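# Move glass vial onto balance pan, close doors

## Task

Pick up the glass vial from the shelved bench by the door, carry it to the balance on the shelved bench by the window, set it upright on the balance's pan, and close every glass door of the balance. The task fails if the balance tips over, is shoved from its spot or gets too much load on its pan; if the vial touches the floor; if the vial breaks from a drop of more than a few centimetres or a hard knock; or if the robot falls or finishes leaning. The parked cart, pedal bin and stool may be moved. At the end, open the gripper and back the robot away from the balance.

## Robot and tools

ROBOT. A Hello Robot Stretch 3 with one arm. It has a two-wheeled base (0.33 m long, 0.34 m wide), a lift that slides up a mast, and a telescoping arm that reaches out to the robot's RIGHT side. The base cannot move sideways, so to shift the gripper forward or back you drive the base. Turns on the spot pivot about the point between the drive wheels, 0.05 m behind the front edge. With the arm retracted and the wrist folded, a turn sweeps a 0.28 m radius; an unfolded level wrist reaches past that circle.

FRAMES. Base frame: origin on the floor between the drive wheels, x forward, y left, z up. hand_pose is reported in this frame, at the point where the closed fingertips meet. With all wrist joints at zero, that hand frame has x up, y back along the arm toward the mast, z toward the robot's rear. Odometry frame is the base frame where the scene began; base_odometry counts wheel turns only, so slip looks like travel. Heading is positive to the left, range -3.142 to 3.142.

execute_actions. Argument actions: a list holding one action, or empty (an empty list only returns the state and images). An action may contain base, joints, or both, plus optional contact_limits; its motions start at the same moment.
- base: exactly one key. translate_m is a straight-line offset in metres from the base's last reported position, positive forward, -1 to 1. rotate_rad is an on-the-spot turn offset in radians, positive counter-clockwise seen from above, -3.2 to 3.2.
- joints: absolute targets by name (not offsets). lift_m 0 to 1.1 (arm height on the mast); arm_m 0 to 0.52 (extension); wrist_yaw_rad -1.345 to 4.42 (0 along the arm, positive toward the robot's front, 3.0 folded over the base); wrist_pitch_rad -1.57 to 0.451 (0 level, negative tips fingertips down); wrist_roll_rad -2.911 to 2.911 (0 fingers side by side); gripper_m -0.089 to 0.179 (bigger is wider; the real fingertip gap is about 0.007 less when nearly shut, 0.025 less when fully open, and zero below 0.007); head_pan_rad -3.953 to 1.73 (0 ahead, positive left, -1.57 looks along the arm); head_tilt_rad -1.53 to 0.419 (negative looks down). Done tolerances: ±0.004 for lift, arm and gripper, ±0.02 for yaw, roll and head, ±0.05 for pitch.
- contact_limits: only arm_m, a motor_effort percent 1 to 100; the arm halts (contact_stop) when its effort reaches it, and it also caps holding force until the next action.
- cameras: list from head_camera, nav_camera, wrist_camera, all; omitted or null gives all, [] gives none.
Omitted joints or base may keep pushing toward an earlier target. Any unknown key or out-of-range number rejects the whole call with no motion. An action runs at most 15 s. If a result reports a stop, the remaining calls in that reply are skipped.

wait: seconds 0 to 10; nothing new is commanded, returns the same state and images. zoom_image: camera plus region [x0, y0, x1, y1] in pixels of that camera's latest full image, top-left origin, at most 504 by 504. finished_scene: scene, the number of the current scene; it is final and reports success, so only call it once the vial is on the pan, doors closed, gripper open and robot clear.

RESULTS. base_status and joint_status give how each motion ended: done, off_target (stopped short and may still push), contact_stop, time_out, torque_fault. After the last three the target is dropped. Arm or lift contact_stop makes that joint slack until re-commanded; a slack lift can sink under load or be pushed up by closing fingers on a surface. on_its_own covers joints not commanded this call; its held at value is a target, not a position. motor_effort is percent of maximum, positive toward higher joint values, with a bracketed peak; readings are noisy and biased. Positive wheel effort pushes forward. lidar_m: 12 distances in metres in 30-degree sectors counter-clockwise from straight ahead (4th left, 7th behind, 10th right), scanning a plane 0.17 m up; blind to glass and the robot, may miss thin legs, parts blocked by the mast and low lift. wrist_depth_mm and head_depth_mm: 7x7 grids of median depth from top left (head image is sideways); - means no reading; clear objects are omitted. base_tilt gives forward and right lean in degrees, with a fixed offset up to about 4. turned_by_wheels and turned_by_imu give turning since the last result.

CAMERAS. head_camera (896x504) and nav_camera (672x504 fisheye) ride on the head and move with the pan and tilt joints; wrist_camera (644x364) is on the gripper. Calibration lines give K and T_world_to_cam mapping base frame to camera frame; expect small errors, larger for the wrist camera.

GRIPPING. Close to a gripper_m below the vial's width; lower means firmer, but overdoing it triggers a stall guard that weakens grip. To let go, open at least 0.02 above where the fingers made contact. Neither the reading nor done proves a grasp; check images. To re-squeeze, send a different value.

CAUTIONS. Fold or unfold the wrist (wrist_yaw_rad to 3.0) only with lift_m between 0.32 and 0.95, wrist_pitch_rad -0.4 and roll near 0; once folded the lift may go down to 0.25. With yaw below -0.4 keep pitch at -0.5 or lower. Fast driving (0.30 m/s, 1.9 rad/s) needs lift_m under 0.30, arm_m under 0.03 and wrist_yaw_rad over 2.54; otherwise 0.10 m/s and 0.63 rad/s. Wrist, head and base never contact-stop and keep pushing; a strained wrist servo can cut out for 10 s. Pushing something rigid with the gripper above about 0.45 m, a second push after a contact_stop, driving while holding something fixed, or snagging furniture (worst when reversing) can tip the robot; if base_tilt shows lean, withdraw the gripper, reverse the last move in small steps, and lower lift_m to about 0.2 if needed. Lower the vial gently, never drop it, and close the balance doors softly without shoving the balance. A loose object may occasionally be nudged by something else. The robot keeps its last command while you think, so keep replies short.

Each tool is called by a JSON object that holds its "op" and its "data".

## Session

{"op": "execute_actions", "data": {"actions": []}}

Scene clock: 0.00 s.
base_odometry: x=+0.000 y=+0.000 heading=+0.000 (m, m, rad; odometry frame)
turned_by_wheels: +0.000 (rad since the last result)
turned_by_imu: +0.000 (rad since the last result)
base_tilt: forward=-0.2 right=+0.7 (deg)
lidar_m: 1.81 1.48 1.88 0.90 0.89 0.96 1.48 1.92 2.76 1.84 1.82 2.02
head_depth_mm: 1932 2634 2645 2638 2454 2569 2403 / 1923 2567 2512 2468 2444 2442 2282 / 1904 2452 2425 2407 2343 1855 2218 / 1898 2342 2262 2306 2267 2232 2207 / 1877 2278 2238 2220 2175 1612 2159 / 1866 2173 2156 2123 1716 1423 2070 / 1854 2103 2086 2053 1684 1386 2015
base_status: not commanded
joint_positions: lift_m=+0.366 arm_m=+0.000 wrist_yaw_rad=+3.096 wrist_pitch_rad=-0.351 wrist_roll_rad=+0.007 gripper_m=+0.037 head_pan_rad=+0.006 head_tilt_rad=-0.016
joint_status: not commanded
motor_effort: left_wheel=+0 right_wheel=-1 lift_m=+23 arm_m=+0 wrist_yaw_rad=+0 wrist_pitch_rad=+5 wrist_roll_rad=+0 gripper_m=+0 head_pan_rad=-1 head_tilt_rad=+2 (%)
hand_pose: x=-0.0107 y=+0.0868 z=+0.3940 quat_wxyz=(+0.140, +0.701, +0.107, +0.691) (m; base frame)
wrist_depth_mm: 682 743 873 - - - - / 719 773 910 - - - - / 778 835 - - - - - / 882 948 - - - - - / 778 788 - 833 835 857 873 / 641 650 - 670 701 684 703 / 547 549 541 566 563 573 580
pictures: head_camera (sideways: a quarter turn clockwise sets it upright), nav_camera (sideways: a quarter turn counterclockwise sets it upright), wrist_camera
Images, in order (width x height): head_camera 896x504, nav_camera 672x504, wrist_camera 644x364.

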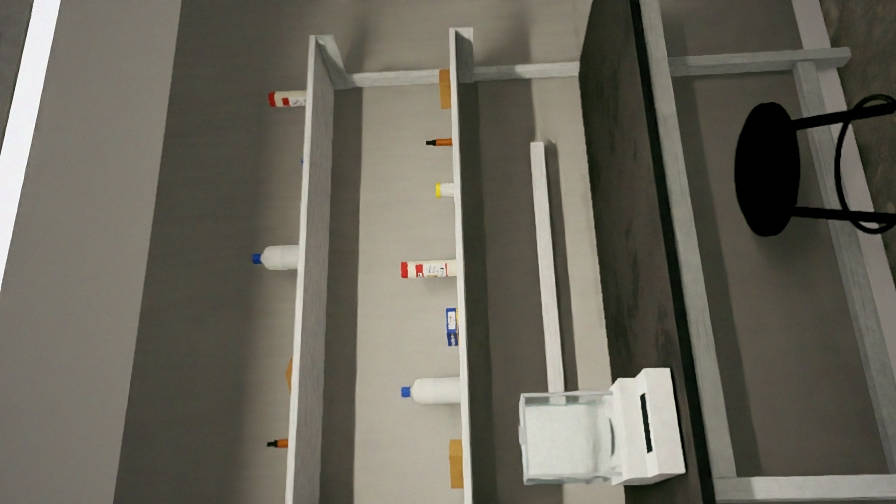

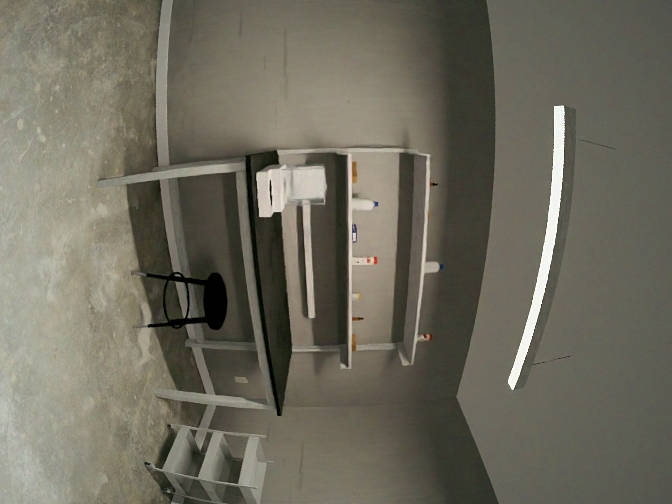

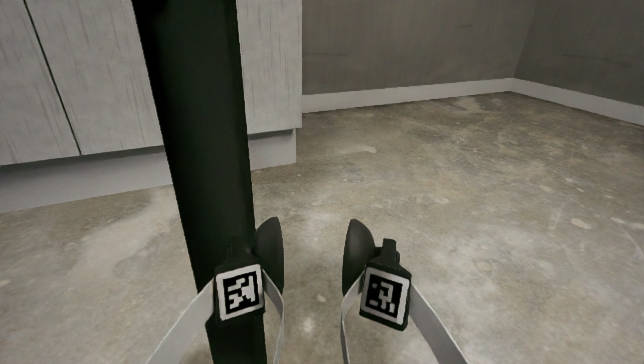

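{"op": "zoom_image", "data": {"camera": "head_camera", "region": [500,350,710,504]}}

{"op": "execute_actions", "data": {"actions": [{"joints":{"head_pan_rad":-1.8,"head_tilt_rad":-0.3}}], "cameras": ["head_camera","nav_camera"]}}

{"op": "execute_actions", "data": {"actions": [{"joints":{"head_pan_rad":-3.5}}], "cameras": ["head_camera","nav_camera"]}}

{"op": "execute_actions", "data": {"actions": [{"joints":{"head_pan_rad":1.5}}], "cameras": ["head_camera","nav_camera"]}}

Region (500, 350, 710, 504) of head_camera's 896x504 image, scaled by 2.400, with more detail than that image has; it fills the top 370 rows of this view, and the rest is white.

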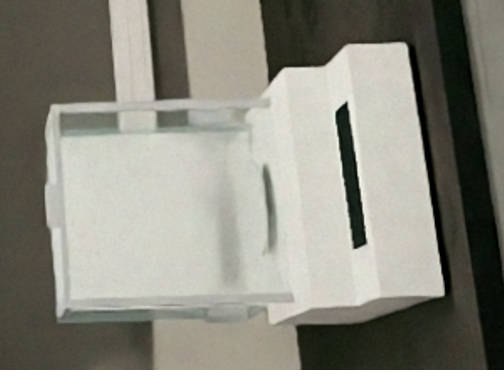

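Scene clock: 5.30 s.
base_odometry: x=+0.000 y=+0.000 heading=+0.000 (m, m, rad; odometry frame)
turned_by_wheels: +0.000 (rad since the last result)
turned_by_imu: -0.001 (rad since the last result)
base_tilt: forward=-0.1 right=+0.7 (deg)
lidar_m: 1.81 1.49 1.88 0.90 0.89 0.96 1.48 1.92 2.76 1.83 1.82 2.03
head_depth_mm: 2732 2875 2970 3094 2958 2109 1649 / 2831 2940 3032 3206 2970 2111 1658 / 2605 2701 2796 2865 2902 2152 1655 / 2415 2511 2601 2690 2721 2148 1675 / 2273 2338 2450 2518 2621 2181 1682 / 2163 2236 2287 1923 1983 2014 1707 / 1634 1685 1730 1787 1845 1938 1707
base_status: not commanded
joint_positions: lift_m=+0.366 arm_m=+0.000 wrist_yaw_rad=+3.096 wrist_pitch_rad=-0.351 wrist_roll_rad=+0.007 gripper_m=+0.037 head_pan_rad=-1.793 head_tilt_rad=-0.296
joint_status: all done
motor_effort: left_wheel=+0(0) right_wheel=-1(1) lift_m=+23(23) arm_m=+0(0) wrist_yaw_rad=+1(0) wrist_pitch_rad=+5(5) wrist_roll_rad=+0(0) gripper_m=+0(0) head_pan_rad=-4(39) head_tilt_rad=-3(29) (%)
hand_pose: x=-0.0107 y=+0.0868 z=+0.3940 quat_wxyz=(+0.140, +0.701, +0.107, +0.691) (m; base frame)
wrist_depth_mm: 682 731 860 - - - - / 718 779 937 - - - - / 769 837 - - - - - / 876 940 - - - - - / 788 800 - 831 840 854 865 / 647 645 - 672 706 679 704 / 541 547 541 567 567 576 578
pictures: head_camera (sideways: a quarter turn clockwise sets it upright), nav_camera (sideways: a quarter turn counterclockwise sets it upright)
camera_calibration (this result's frames):
head_camera: T_world_to_cam=[[0.10066, 0.255652, -0.961514, 1.26688], [0.978873, -0.198327, 0.0497455, -0.0679436], [-0.177976, -0.946207, -0.270215, 0.313233], [0, 0, 0, 1]] pos_world=[-0.00526778, -0.0409707, 1.30614]
nav_camera: T_world_to_cam=[[-0.0911495, -0.28621, 0.953822, -1.19787], [-0.97928, 0.199694, -0.0336608, 0.0945643], [-0.180838, -0.937127, -0.298482, 0.34103], [0, 0, 0, 1]] pos_world=[0.0450907, -0.042139, 1.24753]
Images, in order (width x height): head_camera 896x504, nav_camera 672x504.

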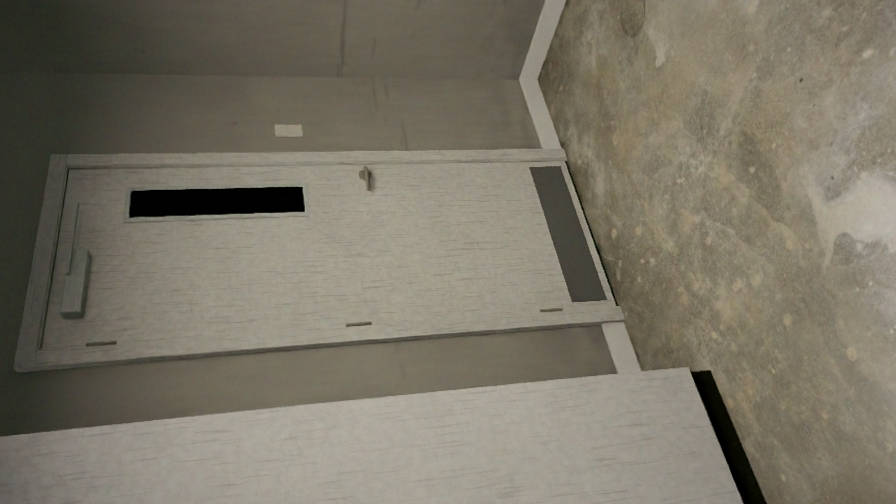

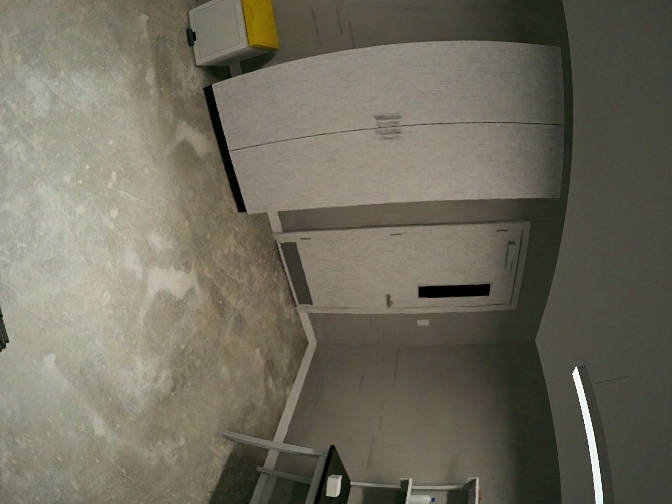

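Scene clock: 6.70 s.
base_odometry: x=+0.000 y=+0.000 heading=+0.000 (m, m, rad; odometry frame)
turned_by_wheels: +0.000 (rad since the last result)
turned_by_imu: +0.000 (rad since the last result)
base_tilt: forward=-0.2 right=+0.8 (deg)
lidar_m: 1.82 1.48 1.88 0.89 0.89 0.96 1.48 1.92 2.76 1.83 1.81 2.02
head_depth_mm: 1153 1212 1604 1524 1028 1061 1108 / 1252 1319 1732 1636 1117 1180 1230 / 1354 1426 1920 1755 1229 1306 1398 / 1503 1577 2128 1684 1393 1484 1574 / 2136 2259 2401 1651 1592 1718 1681 / 2397 2521 2682 2797 2857 2196 1695 / 2430 2471 2581 2629 2682 2047 1724
base_status: not commanded
joint_positions: lift_m=+0.366 arm_m=+0.000 wrist_yaw_rad=+3.096 wrist_pitch_rad=-0.351 wrist_roll_rad=+0.007 gripper_m=+0.037 head_pan_rad=-3.493 head_tilt_rad=-0.296
joint_status: all done
motor_effort: left_wheel=+0(0) right_wheel=-1(1) lift_m=+23(23) arm_m=+0(0) wrist_yaw_rad=+0(0) wrist_pitch_rad=+5(5) wrist_roll_rad=+0(0) gripper_m=+0(0) head_pan_rad=-4(39) head_tilt_rad=-3(3) (%)
hand_pose: x=-0.0107 y=+0.0868 z=+0.3940 quat_wxyz=(+0.140, +0.701, +0.107, +0.691) (m; base frame)
wrist_depth_mm: 690 730 855 - - - - / 714 780 915 - - - - / 771 835 - - - - - / 883 948 - - - - - / 789 811 - 848 845 869 858 / 636 648 - 661 709 686 700 / 547 547 538 565 571 577 579
pictures: head_camera (sideways: a quarter turn clockwise sets it upright), nav_camera (sideways: a quarter turn counterclockwise sets it upright)
camera_calibration (this result's frames):
head_camera: T_world_to_cam=[[0.24063, -0.132789, -0.961491, 1.26599], [-0.3228, -0.945159, 0.0497474, -0.0600058], [-0.915367, 0.298398, -0.270298, 0.31784], [0, 0, 0, 1]] pos_world=[-0.0330649, 0.016552, 1.30613]
nav_camera: T_world_to_cam=[[-0.272158, 0.127295, 0.953796, -1.19674], [0.324207, 0.945387, -0.0336626, 0.0866154], [-0.905991, 0.300066, -0.298564, 0.345561], [0, 0, 0, 1]] pos_world=[-0.040707, -0.033238, 1.24753]
Images, in order (width x height): head_camera 896x504, nav_camera 672x504.

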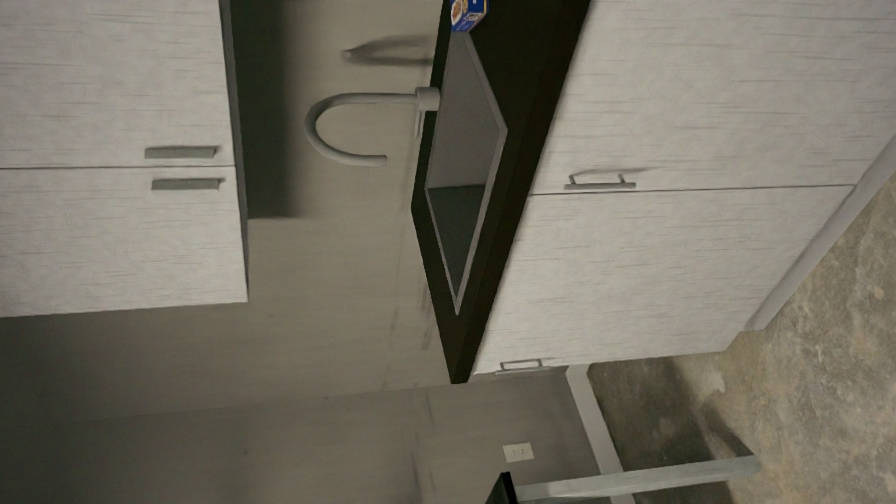

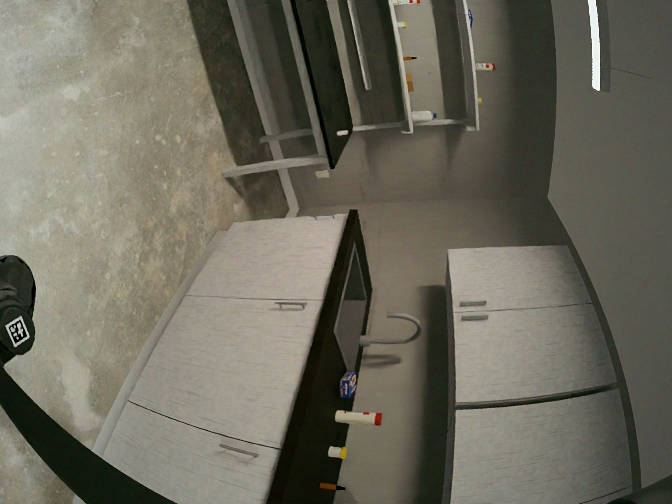

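Scene clock: 9.53 s.
base_odometry: x=+0.000 y=+0.000 heading=+0.000 (m, m, rad; odometry frame)
turned_by_wheels: +0.000 (rad since the last result)
turned_by_imu: -0.001 (rad since the last result)
base_tilt: forward=-0.2 right=+0.7 (deg)
lidar_m: 1.82 1.49 1.88 0.90 0.89 0.96 1.48 1.92 2.76 1.83 1.82 2.03
head_depth_mm: 1697 1770 1866 1942 2047 2048 1648 / 1600 1671 1734 1826 1931 1981 1647 / 1549 1596 1662 1752 1808 1896 1650 / 1465 1525 1593 1645 1714 1805 1670 / 1404 1468 1507 1569 1005 995 1040 / 1055 1090 1443 1144 957 945 985 / 1009 1041 1330 1105 922 897 928
base_status: not commanded
joint_positions: lift_m=+0.366 arm_m=+0.000 wrist_yaw_rad=+3.096 wrist_pitch_rad=-0.351 wrist_roll_rad=+0.007 gripper_m=+0.037 head_pan_rad=+1.493 head_tilt_rad=-0.296
joint_status: all done
motor_effort: left_wheel=+0(0) right_wheel=-1(1) lift_m=+23(24) arm_m=+0(0) wrist_yaw_rad=-1(0) wrist_pitch_rad=+5(5) wrist_roll_rad=+0(0) gripper_m=+0(0) head_pan_rad=+3(40) head_tilt_rad=-3(3) (%)
hand_pose: x=-0.0107 y=+0.0868 z=+0.3940 quat_wxyz=(+0.140, +0.701, +0.107, +0.691) (m; base frame)
wrist_depth_mm: 684 737 843 - - - - / 732 777 922 - - - - / 769 834 - - - - - / 864 950 - - - - - / 777 812 - 835 833 861 866 / 647 649 - 673 703 685 703 / 543 548 539 562 565 576 580
pictures: head_camera (sideways: a quarter turn clockwise sets it upright), nav_camera (sideways: a quarter turn counterclockwise sets it upright)
camera_calibration (this result's frames):
head_camera: T_world_to_cam=[[-0.0629547, -0.26753, -0.961491, 1.26784], [-0.997198, 0.055869, 0.0497474, -0.055892], [0.0404086, 0.961928, -0.270298, 0.31201], [0, 0, 0, 1]] pos_world=[0.0114734, 0.042178, 1.30613]
nav_camera: T_world_to_cam=[[0.049159, 0.296407, 0.953796, -1.1987], [0.997797, -0.0571626, -0.0336626, 0.0825065], [0.0445436, 0.953349, -0.298564, 0.339763], [0, 0, 0, 1]] pos_world=[-0.0385323, 0.0361057, 1.24753]
Images, in order (width x height): head_camera 896x504, nav_camera 672x504.

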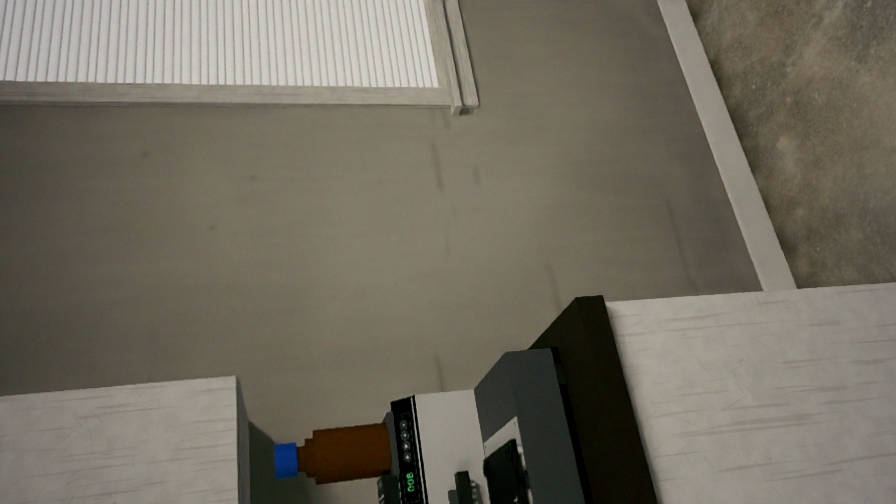

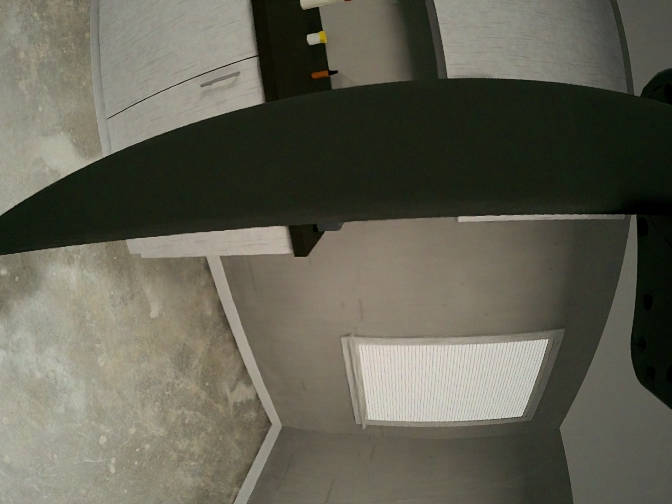

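{"op": "execute_actions", "data": {"actions": [{"joints":{"head_pan_rad":-2.9,"head_tilt_rad":-0.2}}], "cameras": ["head_camera"]}}

Scene clock: 13.13 s.
base_odometry: x=+0.000 y=+0.000 heading=+0.000 (m, m, rad; odometry frame)
turned_by_wheels: +0.000 (rad since the last result)
turned_by_imu: -0.001 (rad since the last result)
base_tilt: forward=-0.2 right=+0.7 (deg)
lidar_m: 1.81 1.48 1.88 0.90 0.89 0.96 1.48 1.92 2.75 1.83 1.81 2.03
head_depth_mm: 2388 2437 2514 2593 2654 2283 1812 / 2379 2409 2462 2569 1984 2326 1832 / 2330 2380 2452 2495 2025 2404 1835 / 2303 2341 2417 2478 2038 2465 1860 / 2292 2310 2401 2437 2092 2435 1851 / 2246 2293 2338 2412 2126 2439 1881 / 2212 2262 2353 2405 1978 2407 1890
base_status: not commanded
joint_positions: lift_m=+0.366 arm_m=+0.000 wrist_yaw_rad=+3.096 wrist_pitch_rad=-0.351 wrist_roll_rad=+0.007 gripper_m=+0.037 head_pan_rad=-2.893 head_tilt_rad=-0.211
joint_status: all done
motor_effort: left_wheel=+0(0) right_wheel=-1(1) lift_m=+23(23) arm_m=+0(0) wrist_yaw_rad=+0(0) wrist_pitch_rad=+5(5) wrist_roll_rad=+0(0) gripper_m=+0(0) head_pan_rad=-4(38) head_tilt_rad=+6(21) (%)
hand_pose: x=-0.0107 y=+0.0868 z=+0.3940 quat_wxyz=(+0.140, +0.701, +0.107, +0.691) (m; base frame)
wrist_depth_mm: 682 721 854 - - - - / 716 771 931 - - - - / 771 844 - - - - - / 859 938 - - - - - / 781 788 - 843 848 876 865 / 640 645 - 675 701 672 699 / 547 560 542 557 560 578 586
pictures: head_camera (sideways: a quarter turn clockwise sets it upright)
camera_calibration (this result's frames):
head_camera: T_world_to_cam=[[0.193465, 0.00591735, -0.981089, 1.2919], [0.271275, -0.961319, 0.0476958, -0.0609641], [-0.942858, -0.275373, -0.187587, 0.210352], [0, 0, 0, 1]] pos_world=[-0.0350673, -0.00832532, 1.30984]
Images, in order (width x height): head_camera 896x504.

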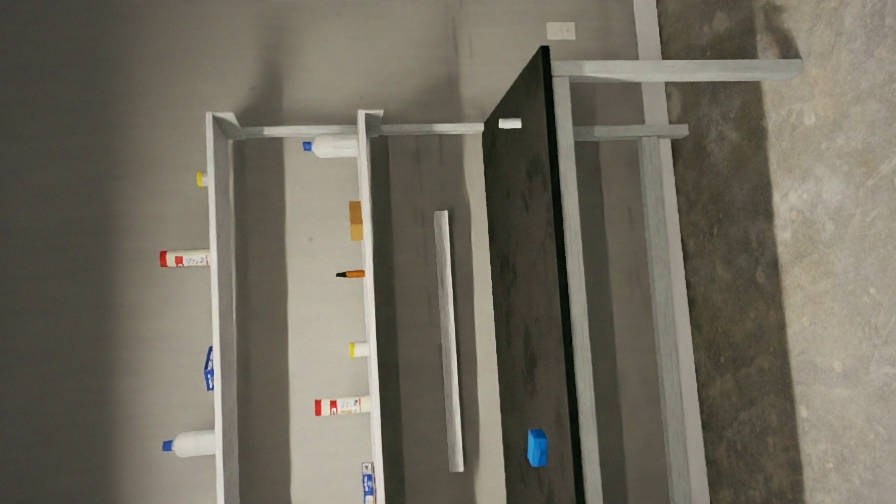

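{"op": "execute_actions", "data": {"actions": [{"base":{"translate_m":0.85},"joints":{"head_pan_rad":-1.57,"head_tilt_rad":-0.5,"lift_m":0.9}}], "cameras": []}}

{"op": "execute_actions", "data": {"actions": [{"base":{"rotate_rad":1.92},"joints":{"wrist_yaw_rad":0,"wrist_pitch_rad":0,"gripper_m":0,"lift_m":0.95}}]}}

Scene clock: 26.97 s.
base_odometry: x=+0.850 y=+0.000 heading=+0.000 (m, m, rad; odometry frame)
turned_by_wheels: +0.000 (rad since the last result)
turned_by_imu: +0.000 (rad since the last result)
base_tilt: forward=-0.1 right=+0.7 (deg)
lidar_m: 0.95 0.73 1.57 1.83 1.29 1.32 2.02 2.61 1.88 1.55 1.45 0.98
head_depth_mm: 1539 1663 1805 1981 2076 1649 1445 / 1486 1599 1729 1873 2012 1667 1386 / 1423 1517 1641 1788 1936 1693 1387 / 1407 1536 1691 1863 1994 1689 1392 / 1711 1843 1974 2052 1790 1701 1401 / 1675 1785 1917 1941 1734 1711 1410 / 1612 1716 1826 1919 2046 1729 1419
base_status: done
joint_positions: lift_m=+0.900 arm_m=+0.000 wrist_yaw_rad=+3.096 wrist_pitch_rad=-0.352 wrist_roll_rad=+0.007 gripper_m=+0.037 head_pan_rad=-1.577 head_tilt_rad=-0.494
joint_status: all done
motor_effort: left_wheel=+0(4) right_wheel=-1(2) lift_m=+26(27) arm_m=+0(1) wrist_yaw_rad=+1(0) wrist_pitch_rad=+5(5) wrist_roll_rad=+0(0) gripper_m=+0(0) head_pan_rad=+2(38) head_tilt_rad=-4(32) (%)
hand_pose: x=-0.0107 y=+0.0866 z=+0.9275 quat_wxyz=(+0.140, +0.701, +0.108, +0.691) (m; base frame)
wrist_depth_mm: - - - - - - - / - - - - - - - / - - - - - - 613 / - - - - - - - / - - - - - - - / - - - - - - - / - - - - - - -
pictures: none
No camera images: the call's "cameras" was empty. Leave "cameras" out to get every camera's image.

Scene clock: 30.93 s.
base_odometry: x=+0.850 y=+0.000 heading=+1.920 (m, m, rad; odometry frame)
turned_by_wheels: +1.920 (rad since the last result)
turned_by_imu: +1.923 (rad since the last result)
base_tilt: forward=-0.3 right=+0.8 (deg)
lidar_m: 1.82 1.29 1.68 2.61 2.81 1.58 1.45 1.34 0.95 1.34 0.73 1.89
head_depth_mm: 1207 1298 1380 862 1148 1719 - / 1195 1299 1368 875 786 1652 - / 1206 1288 1374 882 - - - / 1192 1295 1362 846 778 1640 1364 / 1190 1267 972 776 786 1652 1406 / 1178 947 968 781 784 1712 1308 / 1178 1283 1375 833 772 877 1380
base_status: done
joint_positions: lift_m=+0.950 arm_m=+0.000 wrist_yaw_rad=+0.001 wrist_pitch_rad=-0.020 wrist_roll_rad=+0.007 gripper_m=+0.000 head_pan_rad=-1.577 head_tilt_rad=-0.494
joint_status: all done
motor_effort: left_wheel=-1(4) right_wheel=+1(5) lift_m=+26(26) arm_m=-1(0) wrist_yaw_rad=-1(5) wrist_pitch_rad=+7(7) wrist_roll_rad=+0(0) gripper_m=-2(82) head_pan_rad=+3(3) head_tilt_rad=-4(5) (%)
hand_pose: x=-0.0211 y=-0.4011 z=+1.0594 quat_wxyz=(+0.705, +0.008, -0.709, -0.007) (m; base frame)
wrist_depth_mm: - - - 979 - - - / - - - - - - - / - - 784 - - - - / - - 616 - - - - / - 519 506 711 649 663 687 / - 474 482 - 500 510 518 / - - - - - 905 -
pictures: head_camera (sideways: a quarter turn clockwise sets it upright), nav_camera (sideways: a quarter turn counterclockwise sets it upright), wrist_camera
camera_calibration (this result's frames):
head_camera: T_world_to_cam=[[0.0446915, 0.454885, -0.889428, 1.17313], [0.998572, 0.00572901, 0.0531058, -0.0724252], [0.0292526, -0.890532, -0.45398, 0.551118], [0, 0, 0, 1]] pos_world=[0.00377127, -0.0424366, 1.29746]
nav_camera: T_world_to_cam=[[-0.028844, -0.480645, 0.876441, -1.09728], [-0.999283, -0.00766463, -0.0370901, 0.0991418], [0.0245448, -0.876882, -0.480079, 0.576097], [0, 0, 0, 1]] pos_world=[0.0532806, -0.0214721, 1.24195]
wrist_camera: T_world_to_cam=[[-0.999468, 0.0191513, 0.0263857, -0.0490574], [-0.0226067, 0.17607, -0.984118, 1.14826], [-0.0234929, -0.984191, -0.175544, -0.0478173], [0, 0, 0, 1]] pos_world=[-0.0241964, -0.248296, 1.12292]
Images, in order (width x height): head_camera 896x504, nav_camera 672x504, wrist_camera 644x364.

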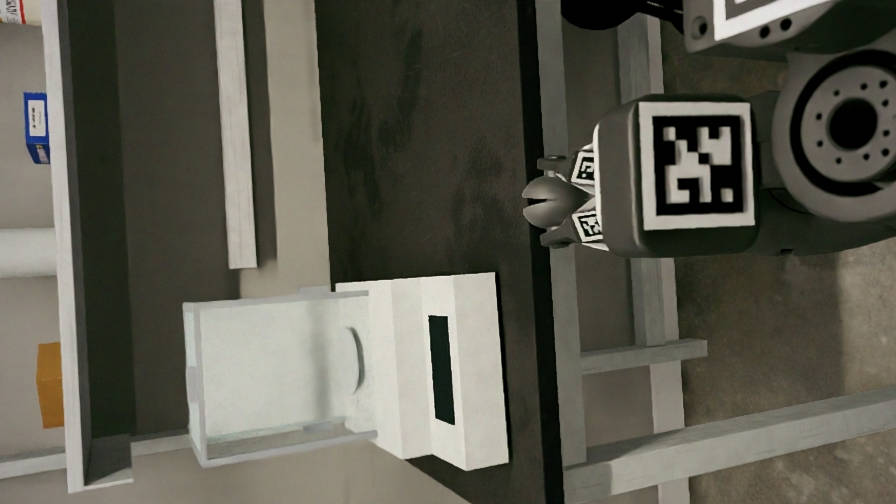

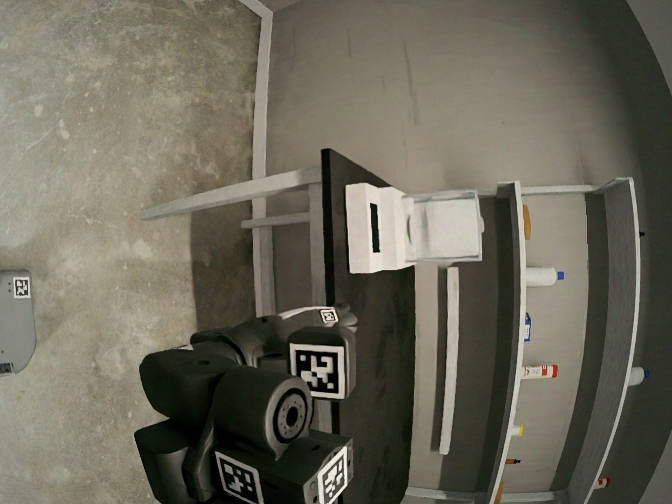

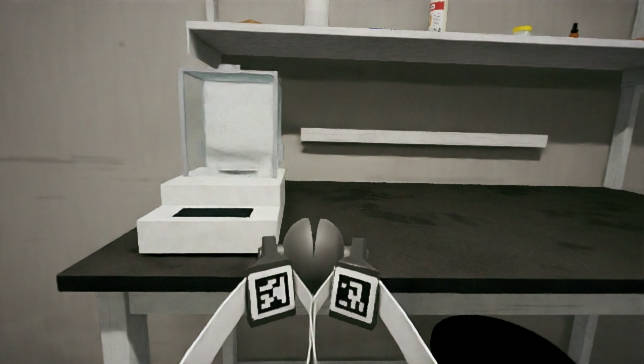

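{"op": "execute_actions", "data": {"actions": [{"base":{"rotate_rad":-0.9},"joints":{"wrist_yaw_rad":3.0,"wrist_pitch_rad":-0.4,"lift_m":0.93}}], "cameras": []}}

{"op": "execute_actions", "data": {"actions": [{"base":{"translate_m":0.35}}], "cameras": []}}

{"op": "execute_actions", "data": {"actions": [{"base":{"rotate_rad":0.9}}], "cameras": []}}

{"op": "execute_actions", "data": {"actions": [{"base":{"translate_m":-0.45}}], "cameras": ["nav_camera"]}}

{"op": "execute_actions", "data": {"actions": [{"joints":{"wrist_yaw_rad":0,"wrist_pitch_rad":0,"lift_m":0.95}}]}}

Scene clock: 36.40 s.
base_odometry: x=+0.850 y=+0.000 heading=+1.020 (m, m, rad; odometry frame)
turned_by_wheels: -0.900 (rad since the last result)
turned_by_imu: -0.903 (rad since the last result)
base_tilt: forward=-0.2 right=+0.8 (deg)
lidar_m: 1.55 1.84 1.29 1.30 1.96 2.60 1.91 1.55 1.45 0.98 0.95 0.73
head_depth_mm: 1711 1829 1914 1797 1888 1664 - / 1821 1922 2088 2214 1961 1674 1454 / 1921 2047 2183 2294 1993 1660 1464 / 2002 2174 1459 2474 2175 1685 1455 / 1848 1954 1474 1086 2157 1706 1467 / 1592 1751 1507 964 1955 1573 1420 / 1483 1581 1547 931 1179 1595 1412
base_status: done
joint_positions: lift_m=+0.930 arm_m=+0.000 wrist_yaw_rad=+2.998 wrist_pitch_rad=-0.413 wrist_roll_rad=+0.007 gripper_m=+0.000 head_pan_rad=-1.577 head_tilt_rad=-0.494
joint_status: all done
motor_effort: left_wheel=+1(4) right_wheel=-3(6) lift_m=+20(22) arm_m=-1(0) wrist_yaw_rad=+1(1) wrist_pitch_rad=+5(6) wrist_roll_rad=+0(0) gripper_m=-2(2) head_pan_rad=+3(3) head_tilt_rad=-4(4) (%)
hand_pose: x=+0.0109 y=+0.0773 z=+0.9438 quat_wxyz=(+0.195, +0.703, +0.095, +0.677) (m; base frame)
wrist_depth_mm: - - - - - - - / - - - - - - - / - - - - - - - / - - - - - - - / - - - - - - - / - - - - - - - / - - - - - - -
pictures: none
No camera images: the call's "cameras" was empty. Leave "cameras" out to get every camera's image.

Scene clock: 41.07 s.
base_odometry: x=+1.033 y=+0.298 heading=+1.020 (m, m, rad; odometry frame)
turned_by_wheels: +0.000 (rad since the last result)
turned_by_imu: +0.000 (rad since the last result)
base_tilt: forward=-0.2 right=+0.7 (deg)
lidar_m: 1.26 1.63 1.60 1.23 1.62 2.92 2.17 1.79 1.42 0.82 1.07 0.41
head_depth_mm: 1898 2043 1373 1470 1889 1658 - / 2011 2155 1406 1036 2111 1668 1452 / 1889 2034 1431 887 2046 1590 1423 / 1530 1772 1456 891 736 1593 1420 / 1455 1573 1488 906 653 1557 1440 / 1333 1402 1417 914 660 604 1412 / 1201 1277 1302 926 664 532 1388
base_status: done
joint_positions: lift_m=+0.930 arm_m=+0.000 wrist_yaw_rad=+2.998 wrist_pitch_rad=-0.413 wrist_roll_rad=+0.007 gripper_m=+0.000 head_pan_rad=-1.577 head_tilt_rad=-0.494
joint_status: not commanded
motor_effort: left_wheel=+1(4) right_wheel=-3(1) lift_m=+20(20) arm_m=-1(1) wrist_yaw_rad=+1(1) wrist_pitch_rad=+5(5) wrist_roll_rad=+0(0) gripper_m=-2(2) head_pan_rad=+3(3) head_tilt_rad=-4(4) (%)
hand_pose: x=+0.0109 y=+0.0773 z=+0.9438 quat_wxyz=(+0.195, +0.703, +0.095, +0.678) (m; base frame)
wrist_depth_mm: - - - - - - - / - - - - - - - / - - - - - - - / - - - - - - - / - - - - - - - / - - - - - - - / - - - - - - -
pictures: none
No camera images: the call's "cameras" was empty. Leave "cameras" out to get every camera's image.

Scene clock: 43.47 s.
base_odometry: x=+1.033 y=+0.298 heading=+1.920 (m, m, rad; odometry frame)
turned_by_wheels: +0.900 (rad since the last result)
turned_by_imu: +0.901 (rad since the last result)
base_tilt: forward=-0.1 right=+0.7 (deg)
lidar_m: 1.60 1.23 1.38 2.91 2.47 1.82 1.64 0.96 0.82 0.41 1.20 1.61
head_depth_mm: 979 1041 1121 820 532 498 - / 953 1028 737 653 534 499 1419 / 957 1017 718 662 538 503 1429 / 819 1012 714 670 561 501 1399 / 941 1022 1103 1009 652 509 531 / 971 1037 1123 1216 1329 1443 1407 / 967 1033 1114 1204 1324 1451 1418
base_status: done
joint_positions: lift_m=+0.930 arm_m=+0.000 wrist_yaw_rad=+2.998 wrist_pitch_rad=-0.414 wrist_roll_rad=+0.007 gripper_m=+0.000 head_pan_rad=-1.577 head_tilt_rad=-0.494
joint_status: not commanded
motor_effort: left_wheel=-2(4) right_wheel=+1(5) lift_m=+20(21) arm_m=-1(0) wrist_yaw_rad=+1(1) wrist_pitch_rad=+5(5) wrist_roll_rad=+0(0) gripper_m=-2(2) head_pan_rad=+3(3) head_tilt_rad=-4(4) (%)
hand_pose: x=+0.0109 y=+0.0773 z=+0.9438 quat_wxyz=(+0.195, +0.703, +0.095, +0.677) (m; base frame)
wrist_depth_mm: - - - - - - - / - - - - - - - / - - - - - - - / - - - - - - - / - - - - - - - / - - - - - - - / - - - - - - -
pictures: none
No camera images: the call's "cameras" was empty. Leave "cameras" out to get every camera's image.

Scene clock: 49.20 s.
base_odometry: x=+1.187 y=-0.125 heading=+1.920 (m, m, rad; odometry frame)
turned_by_wheels: +0.000 (rad since the last result)
turned_by_imu: -0.003 (rad since the last result)
base_tilt: forward=-0.2 right=+0.8 (deg)
lidar_m: 2.06 1.62 2.01 3.48 1.82 1.36 1.19 1.00 0.62 0.62 1.10 0.64
head_depth_mm: 989 1053 1139 865 629 497 - / 963 1060 1132 875 635 499 852 / 969 1056 1130 883 641 504 1425 / 958 1049 1139 894 645 506 1417 / 960 1049 1137 905 651 510 1434 / 955 1048 1129 919 658 513 1387 / 935 1044 1123 930 663 518 1355
base_status: done
joint_positions: lift_m=+0.930 arm_m=+0.000 wrist_yaw_rad=+2.998 wrist_pitch_rad=-0.414 wrist_roll_rad=+0.007 gripper_m=+0.000 head_pan_rad=-1.577 head_tilt_rad=-0.494
joint_status: not commanded
motor_effort: left_wheel=-1(6) right_wheel=+1(5) lift_m=+21(20) arm_m=-1(0) wrist_yaw_rad=+1(1) wrist_pitch_rad=+5(5) wrist_roll_rad=+0(0) gripper_m=-3(2) head_pan_rad=+3(3) head_tilt_rad=-4(5) (%)
hand_pose: x=+0.0108 y=+0.0773 z=+0.9438 quat_wxyz=(+0.195, +0.703, +0.095, +0.678) (m; base frame)
wrist_depth_mm: - - - - - - - / - - - - - - - / - - - - - - - / - - - - - - - / - - - - - - - / - - - - - - - / - - - - - - -
pictures: nav_camera (sideways: a quarter turn counterclockwise sets it upright)
camera_calibration (this result's frames):
nav_camera: T_world_to_cam=[[-0.0288353, -0.480735, 0.876392, -1.09721], [-0.999282, -0.00768015, -0.0370915, 0.0991436], [0.024562, -0.876832, -0.480169, 0.576213], [0, 0, 0, 1]] pos_world=[0.0532811, -0.0214651, 1.24194]
Images, in order (width x height): nav_camera 672x504.

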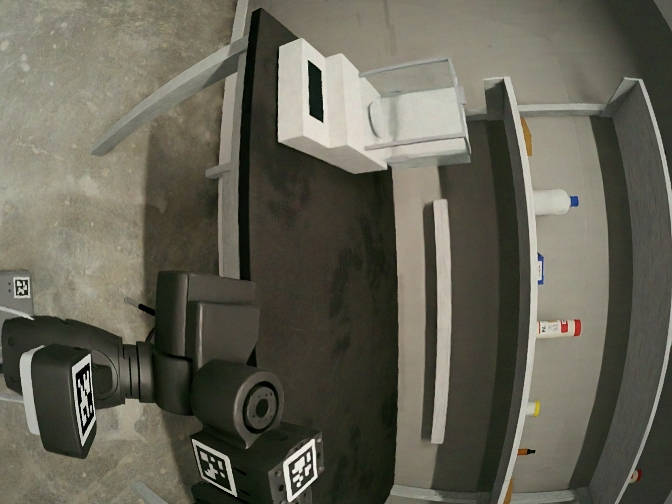

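Scene clock: 51.70 s.
base_odometry: x=+1.187 y=-0.125 heading=+1.920 (m, m, rad; odometry frame)
turned_by_wheels: +0.000 (rad since the last result)
turned_by_imu: -0.001 (rad since the last result)
base_tilt: forward=-0.1 right=+0.7 (deg)
lidar_m: 2.06 1.62 2.01 3.48 1.82 1.36 1.19 1.00 0.62 0.62 1.11 0.64
head_depth_mm: 994 1052 1135 862 631 528 - / 964 1056 1132 873 660 499 - / 963 1058 1138 884 - - - / 957 1051 1132 897 674 507 1361 / 960 1052 1133 908 650 509 1363 / 957 1052 1130 915 657 514 1381 / 937 1042 1118 925 664 517 1364
base_status: not commanded
joint_positions: lift_m=+0.950 arm_m=+0.000 wrist_yaw_rad=+0.002 wrist_pitch_rad=-0.021 wrist_roll_rad=+0.007 gripper_m=+0.000 head_pan_rad=-1.577 head_tilt_rad=-0.494
joint_status: all done
motor_effort: left_wheel=-1(1) right_wheel=+1(0) lift_m=+25(25) arm_m=-1(0) wrist_yaw_rad=-1(3) wrist_pitch_rad=+8(8) wrist_roll_rad=+0(0) gripper_m=-3(3) head_pan_rad=+3(3) head_tilt_rad=-4(4) (%)
hand_pose: x=-0.0210 y=-0.4011 z=+1.0591 quat_wxyz=(+0.705, +0.008, -0.709, -0.007) (m; base frame)
wrist_depth_mm: 673 812 794 774 733 739 708 / 482 896 906 899 925 944 957 / 496 914 898 921 962 950 983 / 499 925 954 954 963 991 - / 381 526 612 708 645 672 680 / 362 413 434 - 438 446 450 / 312 312 318 321 326 330 333
pictures: head_camera (sideways: a quarter turn clockwise sets it upright), nav_camera (sideways: a quarter turn counterclockwise sets it upright), wrist_camera
camera_calibration (this result's frames):
head_camera: T_world_to_cam=[[0.0446832, 0.454977, -0.889382, 1.17307], [0.998572, 0.00574311, 0.053107, -0.0724268], [0.0292703, -0.890485, -0.454071, 0.551236], [0, 0, 0, 1]] pos_world=[0.0037721, -0.0424361, 1.29745]
nav_camera: T_world_to_cam=[[-0.0288352, -0.480735, 0.876391, -1.09721], [-0.999282, -0.00768038, -0.0370915, 0.0991436], [0.0245622, -0.876832, -0.480169, 0.576213], [0, 0, 0, 1]] pos_world=[0.0532811, -0.0214651, 1.24194]
wrist_camera: T_world_to_cam=[[-0.999478, 0.0186161, 0.0264057, -0.0491571], [-0.0227004, 0.176928, -0.983962, 1.14822], [-0.0229894, -0.984048, -0.176413, -0.0468479], [0, 0, 0, 1]] pos_world=[-0.0241435, -0.248337, 1.12284]
Images, in order (width x height): head_camera 896x504, nav_camera 672x504, wrist_camera 644x364.

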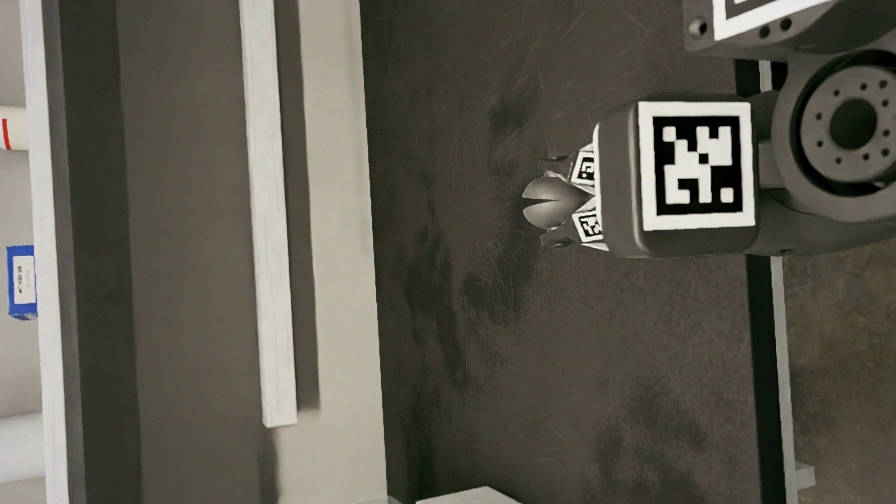

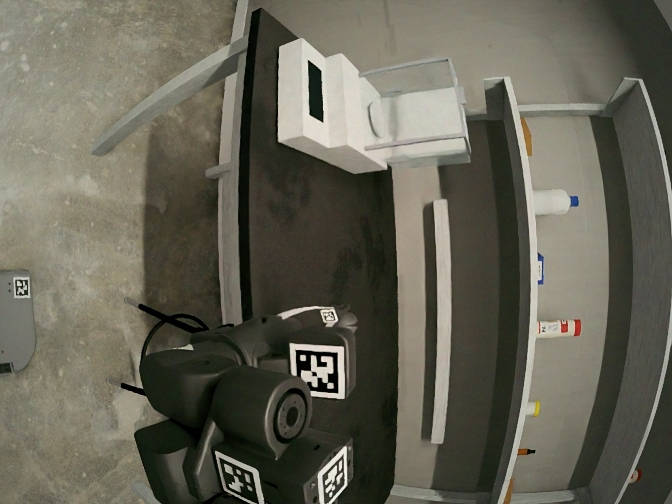

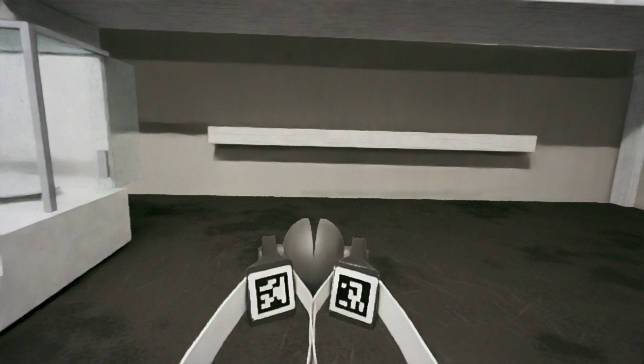

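{"op": "execute_actions", "data": {"actions": [{"base":{"translate_m":-0.08},"joints":{"wrist_yaw_rad":1.57,"arm_m":0.4,"head_pan_rad":-1.0}}], "cameras": ["head_camera","wrist_camera"]}}

Scene clock: 56.53 s.
base_odometry: x=+1.214 y=-0.200 heading=+1.920 (m, m, rad; odometry frame)
turned_by_wheels: +0.000 (rad since the last result)
turned_by_imu: -0.001 (rad since the last result)
base_tilt: forward=-0.2 right=+0.8 (deg)
lidar_m: 2.14 1.69 2.12 2.84 1.71 1.28 1.11 0.93 0.57 0.61 1.11 0.70
head_depth_mm: 983 1040 1113 845 631 496 1331 / 1012 1108 1174 823 634 516 1373 / 1059 1132 832 798 641 554 1382 / 1028 822 844 706 644 1541 1390 / 1196 1272 1396 715 625 1613 1398 / 1281 1373 1527 738 658 1655 974 / 1357 1488 1646 1776 704 829 1382
base_status: done
joint_positions: lift_m=+0.950 arm_m=+0.400 wrist_yaw_rad=+1.569 wrist_pitch_rad=-0.020 wrist_roll_rad=+0.007 gripper_m=+0.000 head_pan_rad=-1.007 head_tilt_rad=-0.494
joint_status: all done
motor_effort: left_wheel=-1(5) right_wheel=+1(3) lift_m=+26(26) arm_m=+4(4) wrist_yaw_rad=+1(1) wrist_pitch_rad=+7(8) wrist_roll_rad=+0(0) gripper_m=-2(2) head_pan_rad=+3(33) head_tilt_rad=-5(4) (%)
hand_pose: x=+0.2343 y=-0.5451 z=+1.0593 quat_wxyz=(+0.504, +0.506, -0.497, +0.493) (m; base frame)
wrist_depth_mm: - - - - - 350 525 / - - - - - 354 713 / - - - - - 373 701 / - - - - - 375 705 / - - - 415 341 325 612 / - - 340 - 307 316 449 / - - 300 306 316 318 336
pictures: head_camera (sideways: a quarter turn clockwise sets it upright), wrist_camera
camera_calibration (this result's frames):
head_camera: T_world_to_cam=[[-0.207894, 0.407234, -0.889348, 1.17457], [0.837658, 0.543607, 0.0531078, -0.0714463], [0.505083, -0.733929, -0.454135, 0.548418], [0, 0, 0, 1]] pos_world=[0.027036, -0.0369851, 1.29745]
wrist_camera: T_world_to_cam=[[-0.022247, -0.999404, 0.0263932, -0.575232], [-0.176419, -0.022061, -0.984068, 1.10731], [0.984064, -0.0265488, -0.175823, 0.10263], [0, 0, 0, 1]] pos_world=[0.0815603, -0.547736, 1.1229]
Images, in order (width x height): head_camera 896x504, wrist_camera 644x364.

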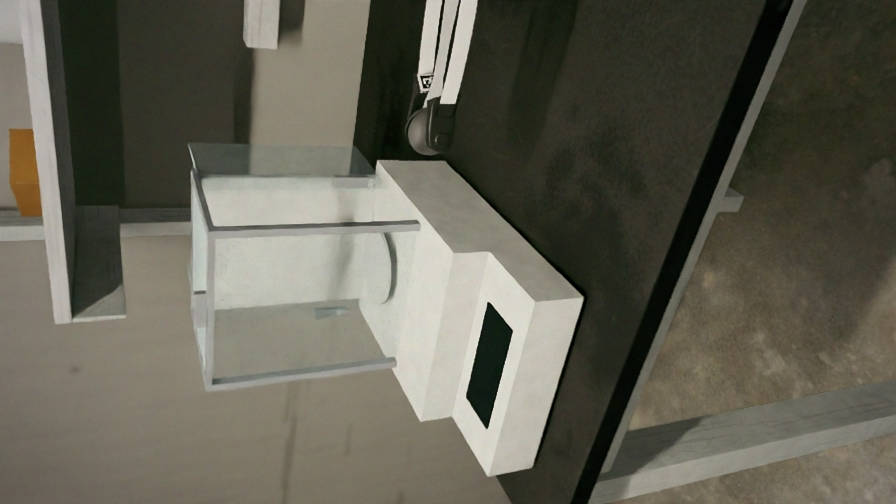

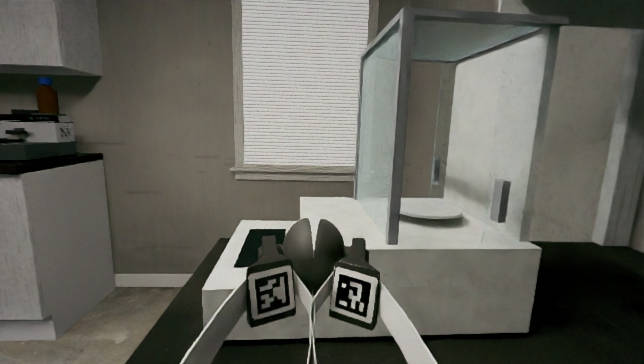

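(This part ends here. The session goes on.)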